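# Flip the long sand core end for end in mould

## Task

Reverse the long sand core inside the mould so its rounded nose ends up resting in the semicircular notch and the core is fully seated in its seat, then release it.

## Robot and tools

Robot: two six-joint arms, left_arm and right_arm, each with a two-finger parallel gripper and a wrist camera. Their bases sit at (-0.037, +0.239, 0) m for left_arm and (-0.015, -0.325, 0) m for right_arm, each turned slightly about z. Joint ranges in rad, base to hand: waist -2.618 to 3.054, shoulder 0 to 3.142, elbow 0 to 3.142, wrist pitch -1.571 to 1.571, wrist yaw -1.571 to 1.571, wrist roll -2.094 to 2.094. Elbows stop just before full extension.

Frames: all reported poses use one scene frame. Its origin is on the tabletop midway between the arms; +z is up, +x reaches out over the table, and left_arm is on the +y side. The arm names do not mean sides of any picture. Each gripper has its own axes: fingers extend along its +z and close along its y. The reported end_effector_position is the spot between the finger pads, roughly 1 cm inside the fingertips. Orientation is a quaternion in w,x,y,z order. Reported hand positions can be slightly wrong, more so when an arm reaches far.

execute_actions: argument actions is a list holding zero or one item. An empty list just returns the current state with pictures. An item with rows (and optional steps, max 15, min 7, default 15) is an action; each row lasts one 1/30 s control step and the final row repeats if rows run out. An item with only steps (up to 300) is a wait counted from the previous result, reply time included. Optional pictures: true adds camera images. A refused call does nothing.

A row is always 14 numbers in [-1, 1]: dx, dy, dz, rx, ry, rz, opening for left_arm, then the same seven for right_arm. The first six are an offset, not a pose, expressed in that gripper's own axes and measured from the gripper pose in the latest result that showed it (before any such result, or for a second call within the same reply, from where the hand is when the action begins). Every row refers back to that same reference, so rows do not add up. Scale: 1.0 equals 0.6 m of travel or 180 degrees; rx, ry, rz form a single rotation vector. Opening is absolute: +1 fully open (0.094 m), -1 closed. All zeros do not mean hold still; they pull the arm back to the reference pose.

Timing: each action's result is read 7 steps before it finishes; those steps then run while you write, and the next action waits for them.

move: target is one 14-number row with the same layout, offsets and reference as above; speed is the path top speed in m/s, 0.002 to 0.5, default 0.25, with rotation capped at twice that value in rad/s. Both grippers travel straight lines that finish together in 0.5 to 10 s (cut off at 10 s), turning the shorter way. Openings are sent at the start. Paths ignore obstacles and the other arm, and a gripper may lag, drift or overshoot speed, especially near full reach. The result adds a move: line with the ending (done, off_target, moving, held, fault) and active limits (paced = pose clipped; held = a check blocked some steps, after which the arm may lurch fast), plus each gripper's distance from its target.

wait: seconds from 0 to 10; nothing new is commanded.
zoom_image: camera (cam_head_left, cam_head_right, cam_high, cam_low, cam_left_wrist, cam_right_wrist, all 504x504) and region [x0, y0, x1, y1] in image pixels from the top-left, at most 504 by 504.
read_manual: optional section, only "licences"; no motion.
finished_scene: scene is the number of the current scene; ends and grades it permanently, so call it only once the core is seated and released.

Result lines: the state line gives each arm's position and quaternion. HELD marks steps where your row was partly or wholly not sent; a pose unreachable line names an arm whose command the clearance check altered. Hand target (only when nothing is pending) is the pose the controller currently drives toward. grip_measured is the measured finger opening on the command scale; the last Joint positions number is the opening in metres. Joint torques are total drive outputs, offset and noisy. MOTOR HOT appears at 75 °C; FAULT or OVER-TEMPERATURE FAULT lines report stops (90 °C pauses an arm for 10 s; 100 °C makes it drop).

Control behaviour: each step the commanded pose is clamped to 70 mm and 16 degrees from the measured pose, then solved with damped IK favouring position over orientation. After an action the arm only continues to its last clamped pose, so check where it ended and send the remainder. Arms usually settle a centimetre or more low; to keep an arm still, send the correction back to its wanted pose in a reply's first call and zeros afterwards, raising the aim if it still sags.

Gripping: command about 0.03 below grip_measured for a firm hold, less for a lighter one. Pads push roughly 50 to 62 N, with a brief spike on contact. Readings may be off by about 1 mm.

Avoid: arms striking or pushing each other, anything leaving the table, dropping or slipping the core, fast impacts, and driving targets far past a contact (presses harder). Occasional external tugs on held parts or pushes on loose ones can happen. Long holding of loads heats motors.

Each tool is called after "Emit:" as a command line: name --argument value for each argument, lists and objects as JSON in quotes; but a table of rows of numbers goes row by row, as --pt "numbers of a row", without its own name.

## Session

Emit:
execute_actions --actions '[]'

Scene clock: 0.00 s of 5200.00 s.
left_arm: end_effector_position=(+0.5803, +0.5569, +0.2297) grip_measured=+1.000 end_effector_quat_wxyz=(+0.755, -0.570, +0.300, +0.124) | right_arm: end_effector_position=(+0.1559, -0.1385, +0.1643) grip_measured=+1.000 end_effector_quat_wxyz=(+0.154, -0.080, +0.805, +0.568)
Joint positions: left_arm=[ 0.444  2.763  2.371  0.698 -0.966 -0.67   0.094] | right_arm=[ 0.009  0.869  0.434 -0.406 -1.145  0.414  0.094]
Joint velocities: left_arm=[-0.032  0.002 -0.017  0.007 -0.007  0.037  0.   ] | right_arm=[-0.002  0.002 -0.007 -0.066  0.037 -0.066  0.   ]
Joint torques (N m, as the arm reports them, + toward a larger angle): no reading
Motor temperatures (°C, as the motors report them): left_arm=[30 33 29 30 30 28] | right_arm=[28 28 29 30 29 29]
Hand target (left_arm): +0.580, +0.556, +0.240; +0.758, -0.568, +0.297, +0.121
Hand target (right_arm): +0.155, -0.138, +0.168; +0.156, -0.085, +0.802, +0.571
camera_calibration (this result's frames):
cam_left_wrist: T_world_to_cam=[[0.669786, -0.338504, 0.66091, -0.348841], [0.237247, -0.745844, -0.622439, 0.424868], [0.703634, 0.573699, -0.419247, -0.527277], [0, 0, 0, 1]] pos_world=[0.50386, 0.5013, 0.273948]
cam_right_wrist: T_world_to_cam=[[0.416346, -0.376587, -0.827549, 0.00786642], [-0.867982, -0.435592, -0.238466, 0.144566], [-0.270671, 0.817583, -0.508228, 0.342971], [0, 0, 0, 1]] pos_world=[0.215038, -0.214472, 0.215291]

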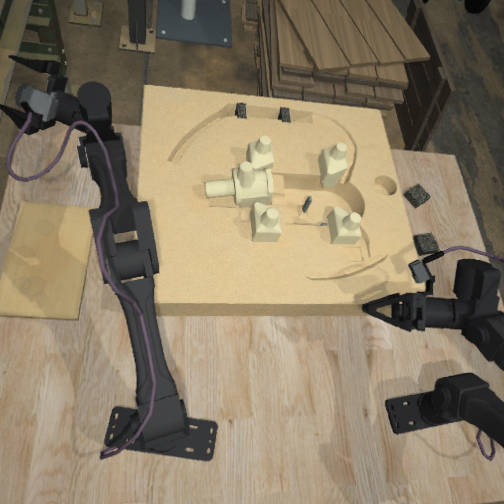

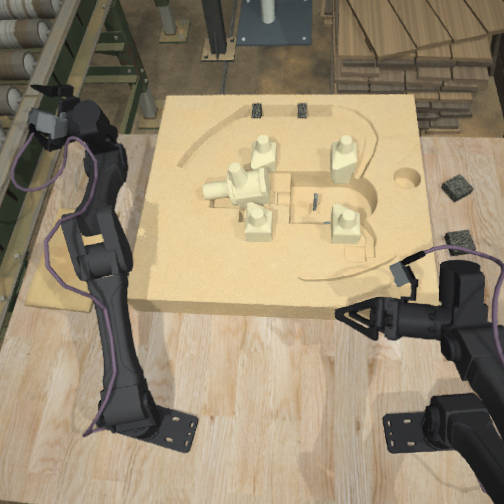

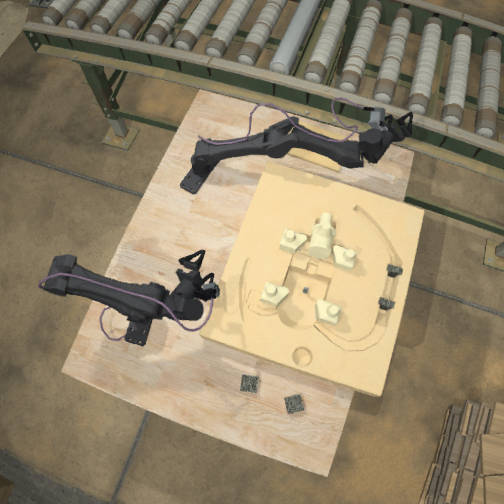

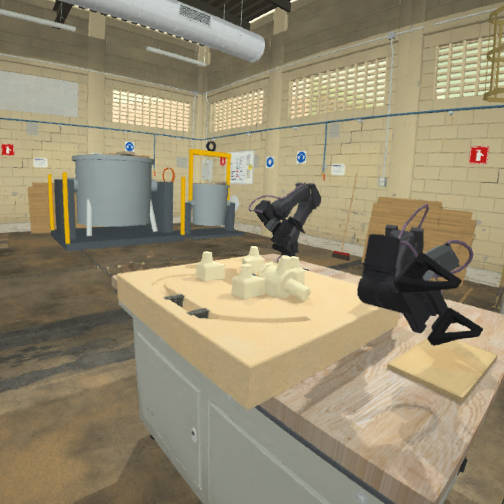

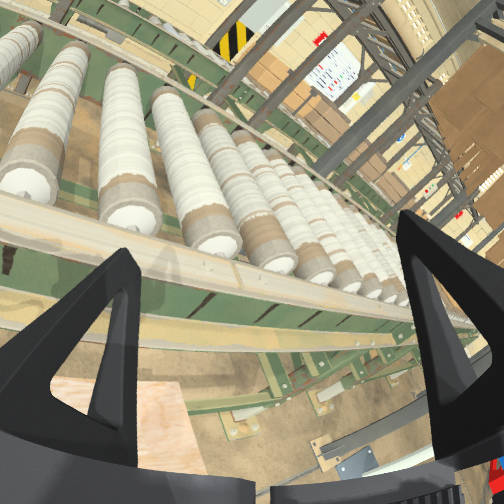

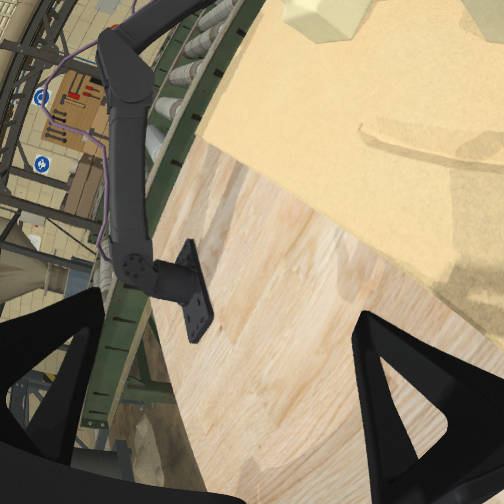

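Emit:
move --target '[-0.0955,-0.131,-0.795,0.216,0.526,0.3515,0.2, 0,0,0,0,0,0,1]' --speed 0.4

Emit:
zoom_image --camera "cam_low" --region '[230, 210, 350, 320]'

Scene clock: 4.03 s of 5200.00 s.
left_arm: end_effector_position=(+0.4310, +0.0944, +0.2364) grip_measured=+0.203 end_effector_quat_wxyz=(+0.261, -0.039, +0.962, -0.065) | right_arm: end_effector_position=(+0.1559, -0.1385, +0.1643) grip_measured=+1.000 end_effector_quat_wxyz=(+0.154, -0.080, +0.805, +0.568)
Joint positions: left_arm=[-0.142  1.984  2.103 -1.149 -0.062 -0.389  0.057] | right_arm=[ 0.009  0.869  0.434 -0.406 -1.145  0.414  0.094]
Joint velocities: left_arm=[ 0.007  0.002 -0.002 -0.066  0.007 -0.022 -0.001] | right_arm=[-0.032  0.017 -0.022 -0.022 -0.051 -0.066  0.   ]
Joint torques (N m, as the arm reports them, + toward a larger angle): left_arm=[-0.16 -9.7   9.86  1.21  0.06  0.05] | right_arm=[ 0.   -0.56  6.84  1.11 -0.39  0.02]
Motor temperatures (°C, as the motors report them): left_arm=[30 35 30 31 30 28] | right_arm=[28 28 30 31 29 29]
Hand target (left_arm): +0.432, +0.091, +0.243; +0.265, -0.034, +0.961, -0.071
Hand target (right_arm): +0.156, -0.138, +0.164; +0.154, -0.080, +0.805, +0.568
Off the commanded pose (left_arm): 0.008 m, 3 deg.
Off the commanded pose (right_arm): 0.000 m, 0 deg.
Kept back: nothing.
move: off_target (left_arm)
camera_calibration (this result's frames):
cam_left_wrist: T_world_to_cam=[[-0.118828, -0.991879, 0.0453341, 0.137248], [-0.953852, 0.126714, 0.272231, 0.338988], [-0.275765, -0.0108935, -0.961163, 0.451274], [0, 0, 0, 1]] pos_world=[0.464098, 0.0980946, 0.335243]
cam_right_wrist: T_world_to_cam=[[0.416346, -0.376587, -0.827549, 0.00786642], [-0.867982, -0.435592, -0.238466, 0.144566], [-0.270671, 0.817583, -0.508228, 0.342971], [0, 0, 0, 1]] pos_world=[0.215038, -0.214472, 0.215291]

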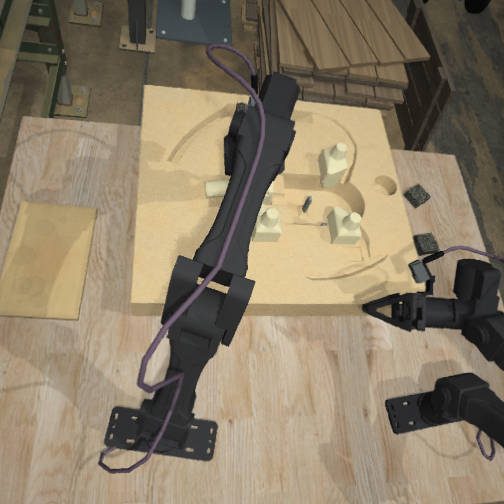

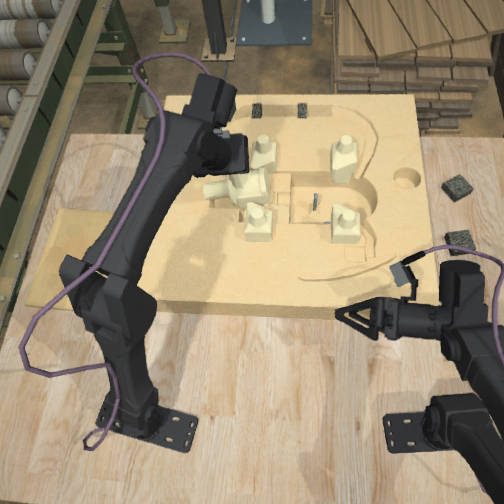

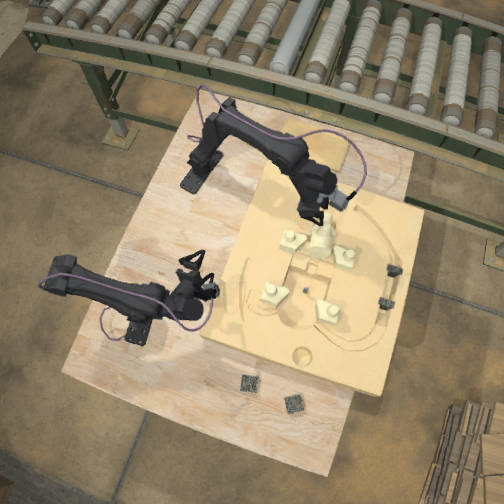

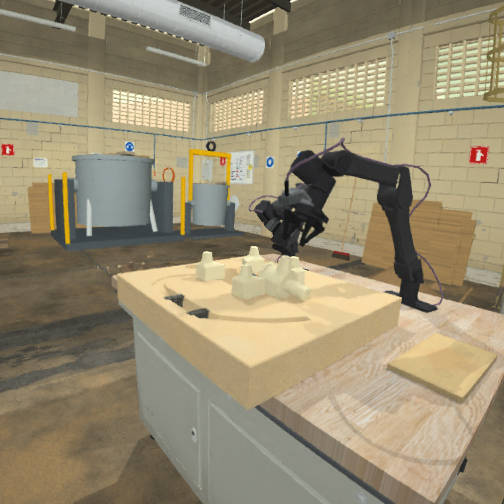

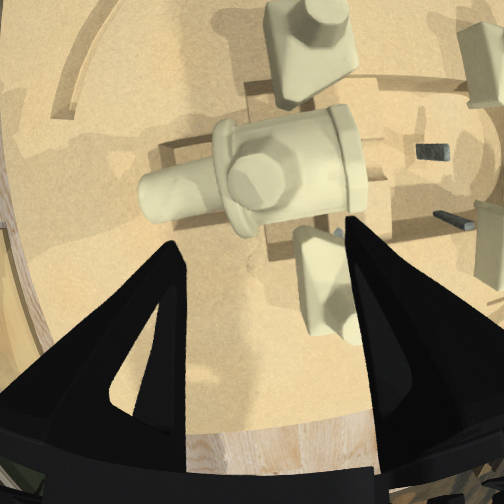

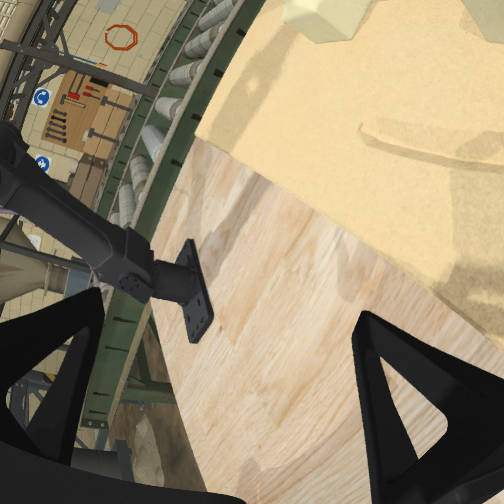

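Region (230, 210, 350, 320) of cam_low's 504x504 image, scaled by 4.200, with more detail than that image has; it fills the top 462 rows of this view, and the rest is white.

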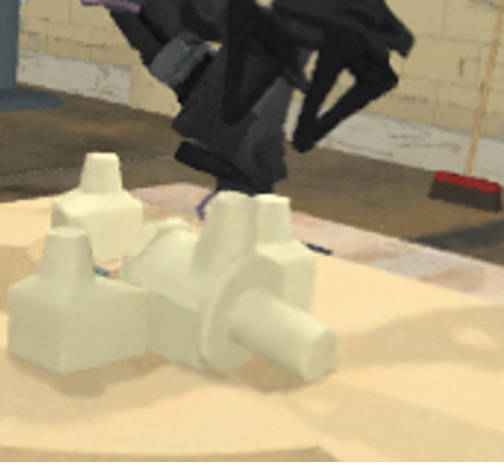

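Emit:
move --target '[0.028,0.004,0.119,0,0,0,0.1, 0,0,0,0,0,0,1]' --speed 0.12

Emit:
zoom_image --camera "cam_low" --region '[230, 210, 350, 320]'

Scene clock: 5.57 s of 5200.00 s.
left_arm: end_effector_position=(+0.4519, +0.0874, +0.1656) grip_measured=+0.103 end_effector_quat_wxyz=(+0.257, -0.039, +0.964, -0.064) | right_arm: end_effector_position=(+0.1559, -0.1385, +0.1643) grip_measured=+1.000 end_effector_quat_wxyz=(+0.154, -0.080, +0.805, +0.568)
Joint positions: left_arm=[-0.142  2.02   1.871 -0.889 -0.062 -0.389  0.052] | right_arm=[ 0.009  0.869  0.434 -0.406 -1.145  0.414  0.094]
Joint velocities: left_arm=[ 0.007 -0.007  0.007 -0.037 -0.007 -0.051 -0.001] | right_arm=[ 0.002  0.002  0.017 -0.022 -0.037 -0.022  0.   ]
Joint torques (N m, as the arm reports them, + toward a larger angle): left_arm=[  0.36 -11.08   6.81   1.38  -0.03   0.  ] | right_arm=[ 0.   -0.57  6.84  1.11 -0.38  0.02]
Motor temperatures (°C, as the motors report them): left_arm=[30 35 30 31 30 28] | right_arm=[28 28 30 31 29 29]
Hand target (left_arm): +0.453, +0.089, +0.167; +0.261, -0.039, +0.962, -0.065
Hand target (right_arm): +0.156, -0.138, +0.164; +0.154, -0.080, +0.805, +0.568
Off the commanded pose (left_arm): 0.001 m, 0 deg.
Off the commanded pose (right_arm): 0.000 m, 0 deg.
Kept back: nothing.
move: done
camera_calibration (this result's frames):
cam_left_wrist: T_world_to_cam=[[-0.118474, -0.991998, 0.043624, 0.136103], [-0.951655, 0.125975, 0.280148, 0.376821], [-0.283402, -0.00832489, -0.958965, 0.391818], [0, 0, 0, 1]] pos_world=[0.48577, 0.0908056, 0.264236]
cam_right_wrist: T_world_to_cam=[[0.416346, -0.376587, -0.827549, 0.00786642], [-0.867982, -0.435592, -0.238466, 0.144566], [-0.270671, 0.817583, -0.508228, 0.342971], [0, 0, 0, 1]] pos_world=[0.215038, -0.214472, 0.215291]

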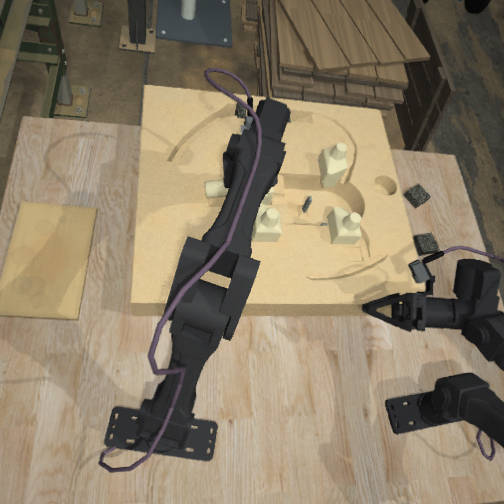

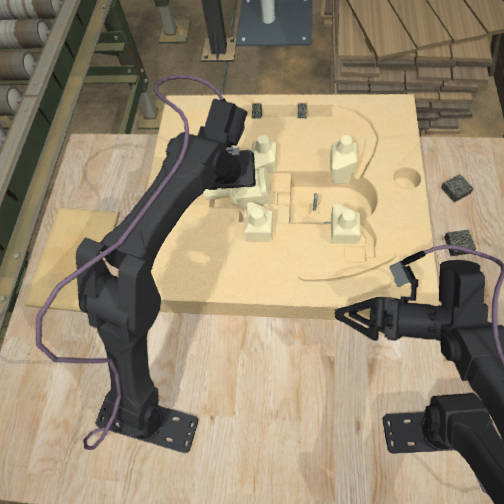

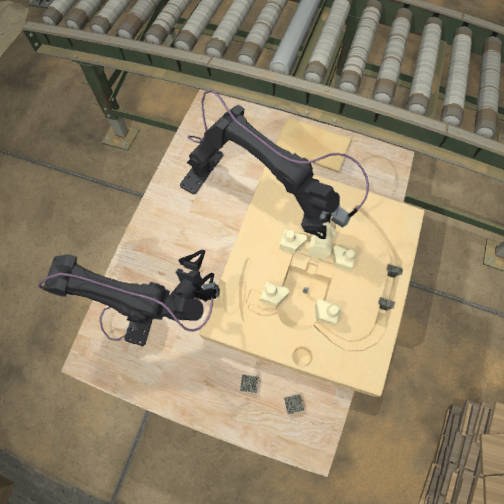

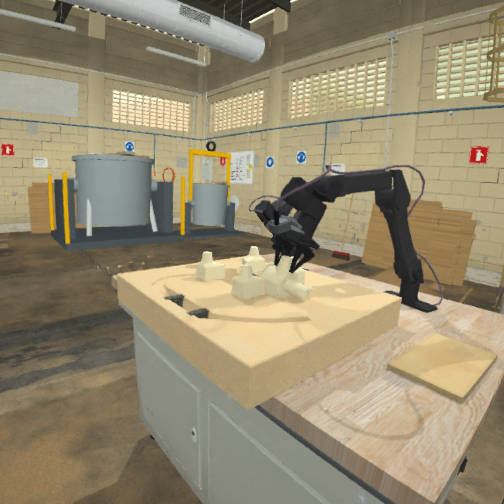

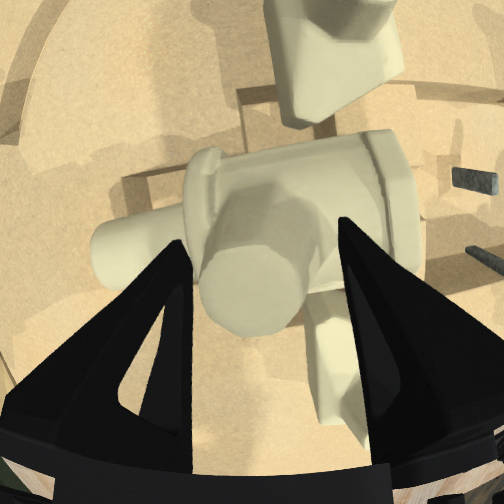

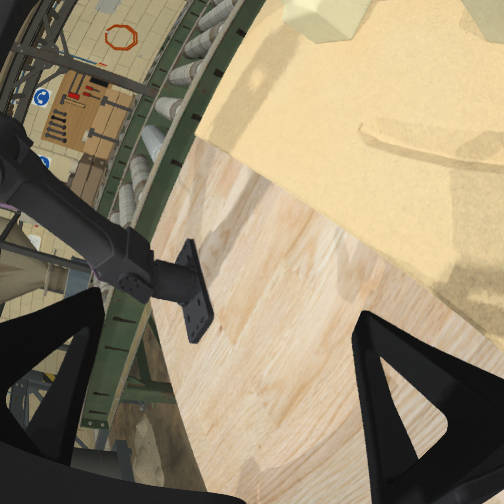

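Region (230, 210, 350, 320) of cam_low's 504x504 image, scaled by 4.200, with more detail than that image has; it fills the top 462 rows of this view, and the rest is white.

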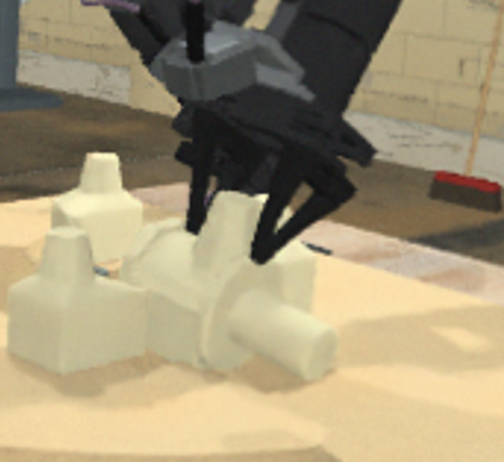

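Emit:
execute_actions --actions '[{"rows":[[-0.008,-0.002,-0.008,0,-0.007,0,0.1,0,0,0,0,0,0,1],[-0.015,-0.003,-0.016,0,-0.013,0,0.1,0,0,0,0,0,0,1],[-0.015,-0.003,-0.016,0,-0.013,0,0.1,0,0,0,0,0,0,1],[-0.015,-0.003,-0.016,0,-0.013,0,0.1,0,0,0,0,0,0,1],[-0.015,-0.003,-0.016,0,-0.013,0,0.05,0,0,0,0,0,0,1],[-0.015,-0.003,-0.016,0,-0.013,0,0,0,0,0,0,0,0,1],[-0.015,-0.003,-0.016,0,-0.013,0,-0.05,0,0,0,0,0,0,1],[-0.015,-0.003,-0.016,0,-0.013,0,-0.1,0,0,0,0,0,0,1],[-0.015,-0.003,-0.016,0,-0.013,0,-0.15,0,0,0,0,0,0,1],[-0.015,-0.003,-0.016,0,-0.013,0,-0.19,0,0,0,0,0,0,1],[-0.015,-0.003,-0.016,0,-0.013,0,-0.22,0,0,0,0,0,0,1],[-0.015,-0.003,-0.016,0,-0.013,0,-0.25,0,0,0,0,0,0,1],[-0.015,-0.003,-0.016,0,-0.013,0,-0.28,0,0,0,0,0,0,1],[-0.015,-0.003,-0.016,0,-0.013,0,-0.31,0,0,0,0,0,0,1],[-0.015,-0.003,-0.016,0,-0.013,0,-0.34,0,0,0,0,0,0,1]]}]'

Emit:
wait --seconds 0.15

Emit:
zoom_image --camera "cam_low" --region '[230, 210, 350, 320]'

Scene clock: 6.47 s of 5200.00 s.
left_arm: end_effector_position=(+0.4526, +0.0898, +0.1658) grip_measured=-0.069 end_effector_quat_wxyz=(+0.259, -0.041, +0.963, -0.057) | right_arm: end_effector_position=(+0.1559, -0.1385, +0.1643) grip_measured=+1.000 end_effector_quat_wxyz=(+0.154, -0.080, +0.805, +0.568)
Joint positions: left_arm=[-0.142  2.02   1.871 -0.889 -0.076 -0.389  0.044] | right_arm=[ 0.009  0.869  0.434 -0.406 -1.145  0.414  0.094]
Joint velocities: left_arm=[ 0.017 -0.007 -0.017 -0.007  0.007 -0.007 -0.037] | right_arm=[-0.017  0.007 -0.012 -0.022 -0.037  0.051  0.   ]
Joint torques (N m, as the arm reports them, + toward a larger angle): left_arm=[ -0.39 -12.     7.88   1.44   0.03  -0.02] | right_arm=[ 0.01 -0.57  6.84  1.12 -0.38  0.03]
Motor temperatures (°C, as the motors report them): left_arm=[30 36 30 31 30 28] | right_arm=[28 28 30 31 29 29]
Steps of this call (steps 1 to 19: nothing new was sent; steps 20 to 27: the first 8 steps of this action). Readings (end_effector_position):
20: left_arm (+0.4520, +0.0873, +0.1657) | right_arm (+0.1559, -0.1385, +0.1643)
21: left_arm (+0.4520, +0.0874, +0.1657) | right_arm (+0.1559, -0.1385, +0.1643)
23: left_arm (+0.4524, +0.0875, +0.1659) | right_arm (+0.1559, -0.1385, +0.1643)
27: the state above

Scene clock: 6.87 s of 5200.00 s.
left_arm: end_effector_position=(+0.4526, +0.0899, +0.1658) grip_measured=-0.090 end_effector_quat_wxyz=(+0.259, -0.041, +0.963, -0.057) | right_arm: end_effector_position=(+0.1559, -0.1385, +0.1643) grip_measured=+1.000 end_effector_quat_wxyz=(+0.154, -0.080, +0.805, +0.568)
Joint positions: left_arm=[-0.142  2.02   1.871 -0.889 -0.077 -0.389  0.043] | right_arm=[ 0.009  0.869  0.434 -0.406 -1.145  0.414  0.094]
Joint velocities: left_arm=[ 0.002  0.007  0.022  0.007 -0.066 -0.051 -0.002] | right_arm=[ 0.012 -0.007  0.002 -0.007 -0.081  0.007  0.   ]
Joint torques (N m, as the arm reports them, + toward a larger angle): left_arm=[ -0.41 -12.05   7.83   1.42  -0.05  -0.01] | right_arm=[ 0.01 -0.56  6.83  1.11 -0.38  0.02]
Motor temperatures (°C, as the motors report them): left_arm=[30 36 30 31 30 28] | right_arm=[28 28 30 31 29 29]
Hand target (left_arm): +0.455, +0.087, +0.179; +0.277, -0.040, +0.958, -0.063
Hand target (right_arm): +0.156, -0.138, +0.164; +0.154, -0.080, +0.805, +0.568
Off the commanded pose (left_arm): 0.013 m, 2 deg.
Off the commanded pose (right_arm): 0.000 m, 0 deg.
Kept back: nothing.
Steps of this call (steps 1 to 7: the last 7 steps of your previous action; steps 8 to 12: nothing new was sent). Readings (end_effector_position):
1: left_arm (+0.4526, +0.0899, +0.1658) | right_arm (+0.1559, -0.1385, +0.1643)
2: left_arm (+0.4526, +0.0899, +0.1658) | right_arm (+0.1559, -0.1385, +0.1643)
4: left_arm (+0.4526, +0.0899, +0.1658) | right_arm (+0.1559, -0.1385, +0.1643)
8: left_arm (+0.4526, +0.0899, +0.1658) | right_arm (+0.1559, -0.1385, +0.1643)
12: the state above
camera_calibration (this result's frames):
cam_left_wrist: T_world_to_cam=[[-0.110799, -0.99335, 0.0312916, 0.137395], [-0.953735, 0.115129, 0.277732, 0.379493], [-0.279487, 0.00092856, -0.960149, 0.389797], [0, 0, 0, 1]] pos_world=[0.486102, 0.0924282, 0.264567]
cam_right_wrist: T_world_to_cam=[[0.416346, -0.376587, -0.827549, 0.00786642], [-0.867982, -0.435592, -0.238466, 0.144566], [-0.270671, 0.817583, -0.508228, 0.342971], [0, 0, 0, 1]] pos_world=[0.215038, -0.214472, 0.215291]

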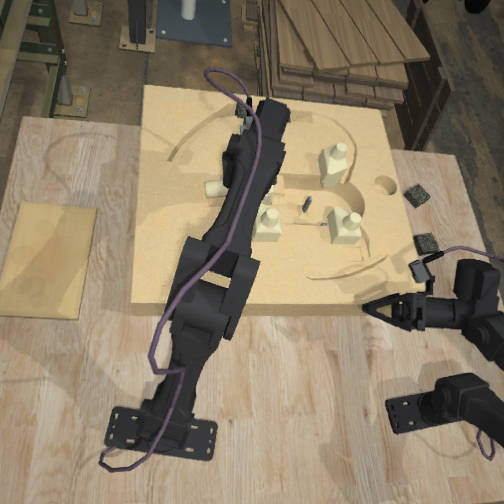

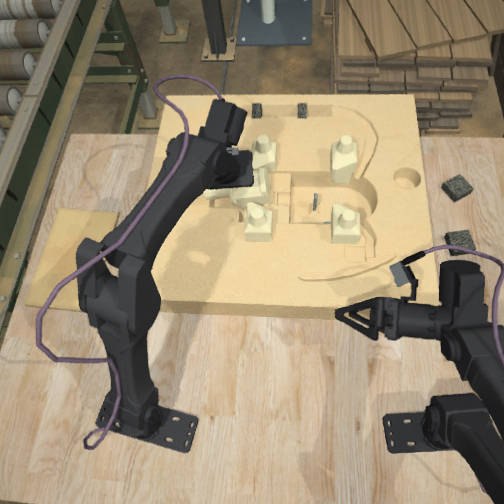

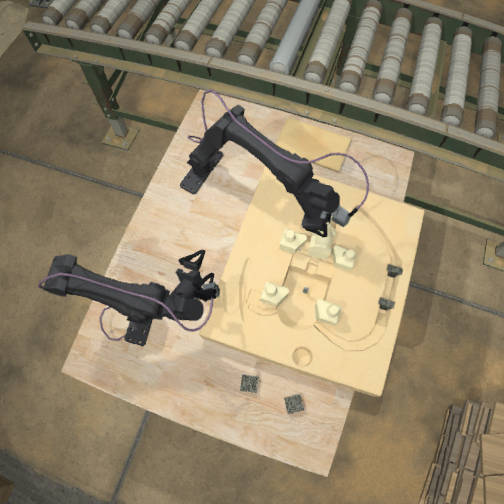

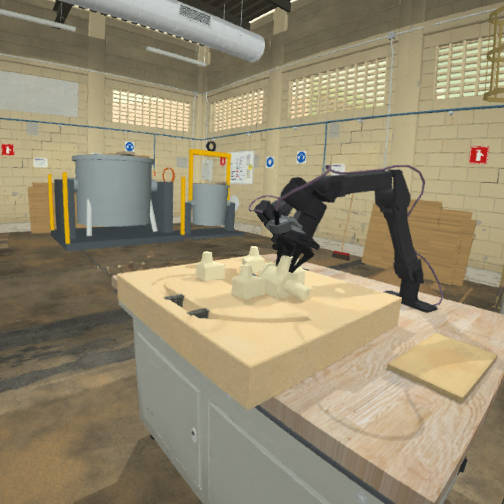

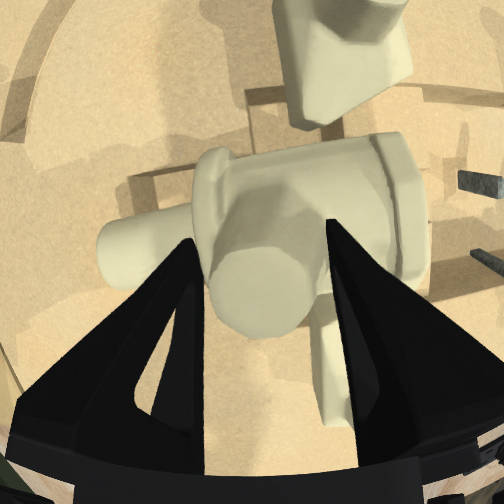

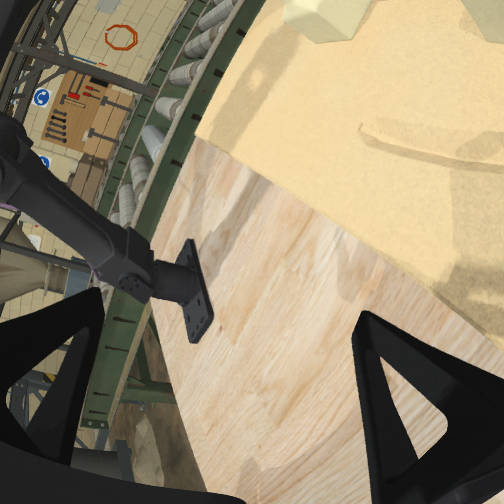

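Region (230, 210, 350, 320) of cam_low's 504x504 image, scaled by 4.200, with more detail than that image has; it fills the top 462 rows of this view, and the rest is white.

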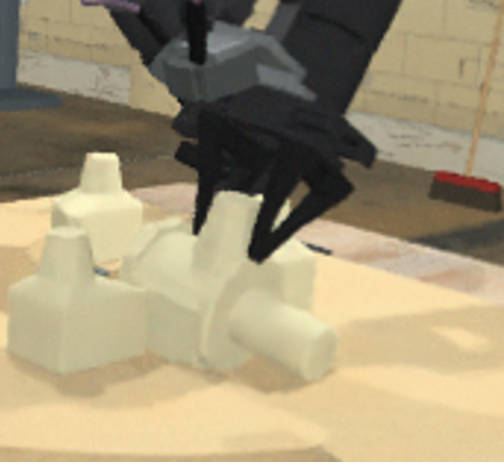

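Emit:
execute_actions --actions '[{"rows":[[0,0,0,0,0,0,0.05,0,0,0,0,0,0,1],[0,0,0,0,0,0,0.15,0,0,0,0,0,0,1],[0,0,0,0,0,0,0.15,0,0,0,0,0,0,1],[-0.01,-0.005,-0.007,0.005,-0.006,0,0.15,0,0,0,0,0,0,1],[-0.019,-0.011,-0.014,0.01,-0.011,0,0.15,0,0,0,0,0,0,1]],"steps":12}]'

Emit:
execute_actions --actions '[{"steps":10}]'

Scene clock: 7.50 s of 5200.00 s.
left_arm: end_effector_position=(+0.4526, +0.0898, +0.1658) grip_measured=+0.146 end_effector_quat_wxyz=(+0.259, -0.041, +0.963, -0.057) | right_arm: end_effector_position=(+0.1559, -0.1385, +0.1643) grip_measured=+1.000 end_effector_quat_wxyz=(+0.154, -0.080, +0.805, +0.568)
Joint positions: left_arm=[-0.142  2.02   1.871 -0.889 -0.076 -0.389  0.054] | right_arm=[ 0.009  0.869  0.434 -0.406 -1.145  0.414  0.094]
Joint velocities: left_arm=[-0.027  0.007 -0.002  0.007  0.022 -0.051  0.002] | right_arm=[-0.002  0.012  0.017 -0.051  0.037 -0.007  0.   ]
Joint torques (N m, as the arm reports them, + toward a larger angle): left_arm=[  0.06 -11.32   9.54   1.43   0.08   0.03] | right_arm=[ 0.   -0.58  6.84  1.11 -0.39  0.02]
Motor temperatures (°C, as the motors report them): left_arm=[30 36 30 31 30 28] | right_arm=[28 28 30 31 29 29]
Steps of this call (steps 1 to 14: nothing new was sent; steps 15 to 19: the first 5 steps of this action). Readings (end_effector_position):
15: left_arm (+0.4526, +0.0900, +0.1657) | right_arm (+0.1559, -0.1385, +0.1643)
16: left_arm (+0.4526, +0.0900, +0.1657) | right_arm (+0.1559, -0.1385, +0.1643)
18: left_arm (+0.4526, +0.0900, +0.1657) | right_arm (+0.1559, -0.1385, +0.1643)
19: the state above

Scene clock: 7.83 s of 5200.00 s.
left_arm: end_effector_position=(+0.4534, +0.0883, +0.1664) grip_measured=+0.147 end_effector_quat_wxyz=(+0.261, -0.041, +0.963, -0.061) | right_arm: end_effector_position=(+0.1559, -0.1385, +0.1643) grip_measured=+1.000 end_effector_quat_wxyz=(+0.154, -0.080, +0.805, +0.568)
Joint positions: left_arm=[-0.142  2.02   1.871 -0.884 -0.07  -0.389  0.054] | right_arm=[ 0.009  0.869  0.434 -0.406 -1.145  0.414  0.094]
Joint velocities: left_arm=[-0.007  0.012  0.012 -0.051 -0.022 -0.022 -0.   ] | right_arm=[-0.002  0.017 -0.002 -0.022  0.037  0.051  0.   ]
Joint torques (N m, as the arm reports them, + toward a larger angle): left_arm=[  0.07 -11.24   9.59   1.38   0.08   0.02] | right_arm=[ 0.   -0.57  6.83  1.11 -0.38  0.02]
Motor temperatures (°C, as the motors report them): left_arm=[30 36 30 31 30 28] | right_arm=[28 28 30 31 29 29]
Hand target (left_arm): +0.458, +0.085, +0.180; +0.276, -0.038, +0.958, -0.072
Hand target (right_arm): +0.156, -0.138, +0.164; +0.154, -0.080, +0.805, +0.568
Off the commanded pose (left_arm): 0.014 m, 2 deg.
Off the commanded pose (right_arm): 0.000 m, 0 deg.
Kept back: nothing.
Steps of this call (steps 1 to 7: the last 7 steps of your previous action; steps 8 to 10: nothing new was sent). Readings (end_effector_position):
1: left_arm (+0.4526, +0.0896, +0.1658) | right_arm (+0.1559, -0.1385, +0.1643)
2: left_arm (+0.4528, +0.0892, +0.1660) | right_arm (+0.1559, -0.1385, +0.1643)
4: left_arm (+0.4532, +0.0888, +0.1663) | right_arm (+0.1559, -0.1385, +0.1643)
8: left_arm (+0.4535, +0.0884, +0.1664) | right_arm (+0.1559, -0.1385, +0.1643)
10: the state above

Emit:
execute_actions --actions '[{"rows":[[-0.022,-0.009,-0.02,0.006,-0.011,0,0.1,0,0,0,0,0,0,1]],"steps":8}]'

Emit:
execute_actions --actions '[{"steps":11}]'

Scene clock: 8.10 s of 5200.00 s.
left_arm: end_effector_position=(+0.4536, +0.0881, +0.1670) grip_measured=+0.119 end_effector_quat_wxyz=(+0.261, -0.040, +0.962, -0.062) | right_arm: end_effector_position=(+0.1559, -0.1385, +0.1643) grip_measured=+1.000 end_effector_quat_wxyz=(+0.154, -0.080, +0.805, +0.568)
Joint positions: left_arm=[-0.142  2.02   1.873 -0.884 -0.069 -0.389  0.053] | right_arm=[ 0.009  0.869  0.434 -0.406 -1.145  0.414  0.094]
Joint velocities: left_arm=[-0.002 -0.012  0.066 -0.081  0.051 -0.007 -0.032] | right_arm=[-0.007  0.002 -0.007  0.051  0.022 -0.022  0.   ]
Joint torques (N m, as the arm reports them, + toward a larger angle): left_arm=[ -0.08 -11.06  10.77   1.29   0.01   0.04] | right_arm=[ 0.01 -0.58  6.84  1.11 -0.39  0.02]
Motor temperatures (°C, as the motors report them): left_arm=[30 36 30 31 30 28] | right_arm=[28 28 30 31 29 29]
Steps of this call (steps 1 to 7: nothing new was sent; step 8: the first step of this action). Readings (end_effector_position):
8: the state above

Scene clock: 8.47 s of 5200.00 s.
left_arm: end_effector_position=(+0.4557, +0.0874, +0.1716) grip_measured=+0.103 end_effector_quat_wxyz=(+0.267, -0.041, +0.961, -0.064) | right_arm: end_effector_position=(+0.1559, -0.1385, +0.1643) grip_measured=+1.000 end_effector_quat_wxyz=(+0.154, -0.080, +0.805, +0.568)
Joint positions: left_arm=[-0.142  2.02   1.886 -0.885 -0.069 -0.389  0.052] | right_arm=[ 0.009  0.869  0.434 -0.406 -1.145  0.414  0.094]
Joint velocities: left_arm=[-0.007 -0.012 -0.007  0.11  -0.051  0.066 -0.   ] | right_arm=[-0.002 -0.007 -0.017  0.007  0.007 -0.051  0.   ]
Joint torques (N m, as the arm reports them, + toward a larger angle): left_arm=[ -0.07 -10.98  10.24   1.24   0.02   0.01] | right_arm=[ 0.01 -0.56  6.83  1.11 -0.38  0.02]
Motor temperatures (°C, as the motors report them): left_arm=[30 36 30 32 30 28] | right_arm=[28 28 30 31 29 29]
Hand target (left_arm): +0.459, +0.085, +0.184; +0.278, -0.039, +0.957, -0.070
Hand target (right_arm): +0.156, -0.138, +0.164; +0.154, -0.080, +0.805, +0.568
Off the commanded pose (left_arm): 0.013 m, 2 deg.
Off the commanded pose (right_arm): 0.000 m, 0 deg.
Kept back: nothing.
Steps of this call (steps 1 to 7: the last 7 steps of your previous action; steps 8 to 11: nothing new was sent). Readings (end_effector_position):
1: left_arm (+0.4539, +0.0881, +0.1677) | right_arm (+0.1559, -0.1385, +0.1643)
2: left_arm (+0.4543, +0.0879, +0.1687) | right_arm (+0.1559, -0.1385, +0.1643)
4: left_arm (+0.4553, +0.0876, +0.1708) | right_arm (+0.1559, -0.1385, +0.1643)
8: left_arm (+0.4557, +0.0874, +0.1716) | right_arm (+0.1559, -0.1385, +0.1643)
11: the state above

Emit:
execute_actions --actions '[{"rows":[[0,0,0,0,0,0,0,0,0,0,0,0,0,1],[0,0,0,0,0,0,-0.08,0,0,0,0,0,0,1],[0,0,0,0,0,0,-0.15,0,0,0,0,0,0,1],[0,0,0,0,0,0,-0.2,0,0,0,0,0,0,1],[0,0,0,0,0,0,-0.23,0,0,0,0,0,0,1],[0,0,0,0,0,0,-0.26,0,0,0,0,0,0,1],[0,0,0,0,0,0,-0.29,0,0,0,0,0,0,1],[0,0,0,0,0,0,-0.32,0,0,0,0,0,0,1],[0,0,0,0,0,0,-0.35,0,0,0,0,0,0,1]],"steps":11}]'

Emit:
move --target '[-0.104,-0.014,-0.102,0.006,-0.075,0,-0.35, 0,0,0,0,0,0,1]' --speed 0.1

Emit:
zoom_image --camera "cam_low" --region '[230, 210, 350, 320]'

Scene clock: 9.13 s of 5200.00 s.
left_arm: end_effector_position=(+0.4557, +0.0874, +0.1716) grip_measured=-0.170 end_effector_quat_wxyz=(+0.267, -0.041, +0.961, -0.064) | right_arm: end_effector_position=(+0.1559, -0.1385, +0.1643) grip_measured=+1.000 end_effector_quat_wxyz=(+0.154, -0.080, +0.805, +0.568)
Joint positions: left_arm=[-0.142  2.02   1.886 -0.885 -0.069 -0.389  0.039] | right_arm=[ 0.009  0.869  0.434 -0.406 -1.145  0.414  0.094]
Joint velocities: left_arm=[-0.022 -0.012  0.007  0.007  0.022 -0.007 -0.055] | right_arm=[-0.022 -0.022 -0.007 -0.022 -0.037 -0.007  0.   ]
Joint torques (N m, as the arm reports them, + toward a larger angle): left_arm=[  0.01 -10.67   7.58   1.3   -0.04  -0.03] | right_arm=[ 0.   -0.57  6.83  1.11 -0.38  0.02]
Motor temperatures (°C, as the motors report them): left_arm=[30 37 31 32 30 28] | right_arm=[28 28 30 31 29 29]
Steps of this call (steps 1 to 16: nothing new was sent; steps 17 to 20: the first 4 steps of this action). Readings (end_effector_position):
17: left_arm (+0.4557, +0.0874, +0.1716) | right_arm (+0.1559, -0.1385, +0.1643)
18: left_arm (+0.4557, +0.0874, +0.1716) | right_arm (+0.1559, -0.1385, +0.1643)
20: the state above

Scene clock: 11.00 s of 5200.00 s.
left_arm: end_effector_position=(+0.4509, +0.0981, +0.1896) grip_measured=-0.288 end_effector_quat_wxyz=(+0.283, -0.040, +0.957, -0.043) | right_arm: end_effector_position=(+0.1559, -0.1385, +0.1643) grip_measured=+1.000 end_effector_quat_wxyz=(+0.154, -0.080, +0.805, +0.568)
Joint positions: left_arm=[-0.142  1.979  1.886 -0.908 -0.118 -0.374  0.033] | right_arm=[ 0.009  0.869  0.434 -0.406 -1.145  0.414  0.094]
Joint velocities: left_arm=[-0.017  0.002 -0.012  0.066 -0.037 -0.007 -0.002] | right_arm=[ 0.007 -0.002 -0.012 -0.007 -0.007  0.037  0.   ]
Joint torques (N m, as the arm reports them, + toward a larger angle): left_arm=[ -0.57 -14.58  13.38   2.14  -0.33   0.02] | right_arm=[ 0.01 -0.58  6.83  1.11 -0.38  0.02]
Motor temperatures (°C, as the motors report them): left_arm=[30 37 31 32 30 28] | right_arm=[28 28 31 31 29 29]
Hand target (left_arm): +0.469, +0.093, +0.258; +0.377, -0.045, +0.922, -0.069
Hand target (right_arm): +0.156, -0.138, +0.164; +0.154, -0.080, +0.805, +0.568
Off your previous action's commanded pose (left_arm): 0.000 m, 0 deg at its last step (step 7 of this call).
Off your previous action's commanded pose (right_arm): 0.000 m, 0 deg at its last step (step 7 of this call).
Off the commanded pose (left_arm): 0.072 m, 12 deg.
Off the commanded pose (right_arm): 0.000 m, 0 deg.
Kept back: nothing.
move: off_target (left_arm)
camera_calibration (this result's frames):
cam_left_wrist: T_world_to_cam=[[-0.103401, -0.994635, -0.00306888, 0.147936], [-0.966665, 0.0997657, 0.235808, 0.38553], [-0.234237, 0.0273494, -0.971795, 0.391416], [0, 0, 0, 1]] pos_world=[0.479659, 0.0979743, 0.289918]
cam_right_wrist: T_world_to_cam=[[0.416346, -0.376587, -0.827549, 0.00786642], [-0.867982, -0.435592, -0.238466, 0.144566], [-0.270671, 0.817583, -0.508228, 0.342971], [0, 0, 0, 1]] pos_world=[0.215038, -0.214472, 0.215291]

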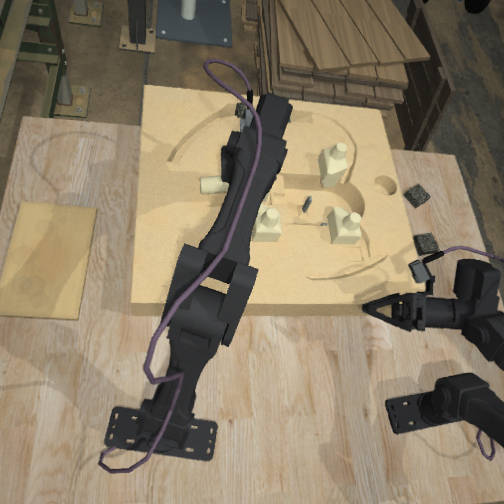

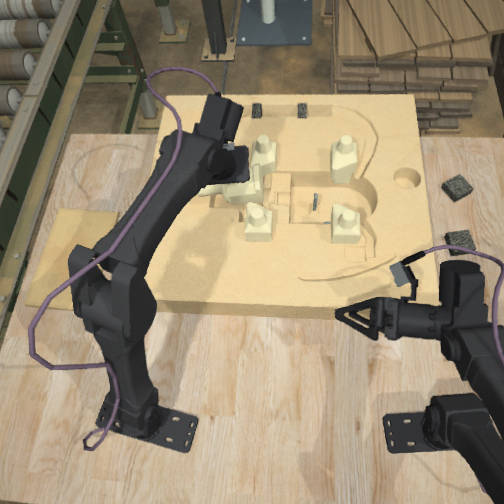

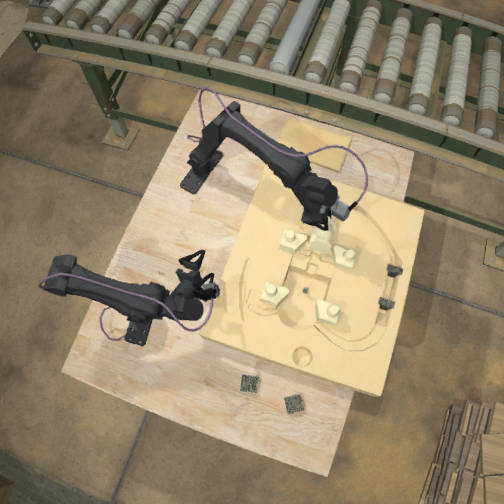

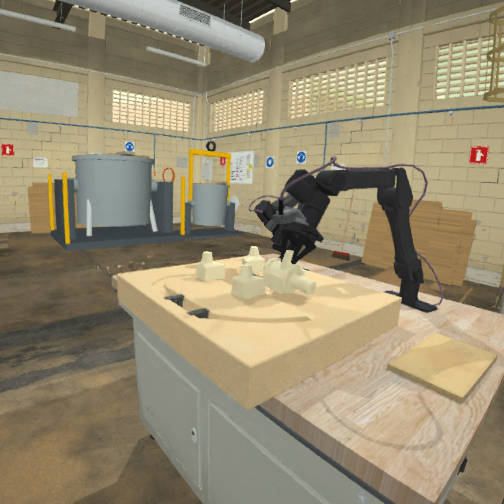

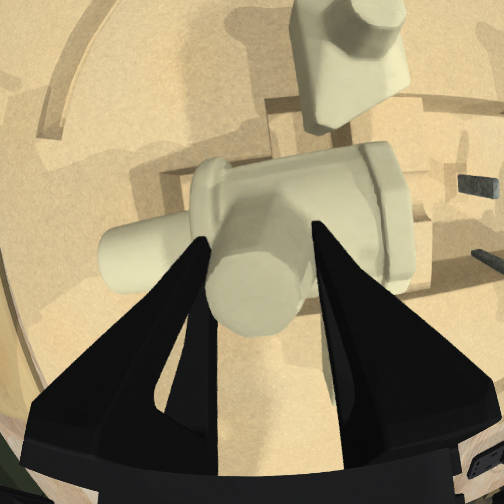

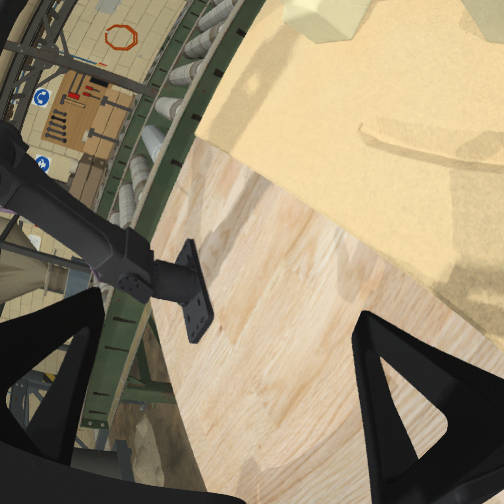

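Region (230, 210, 350, 320) of cam_low's 504x504 image, scaled by 4.200, with more detail than that image has; it fills the top 462 rows of this view, and the rest is white.

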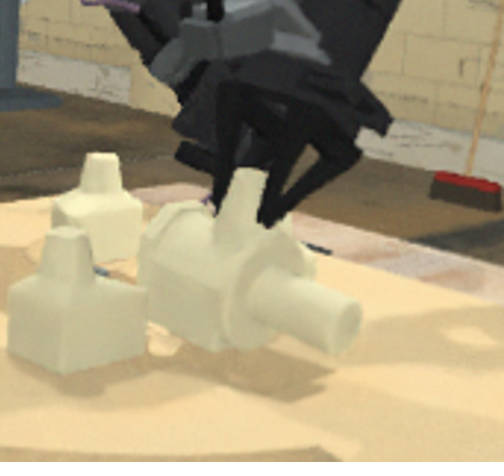

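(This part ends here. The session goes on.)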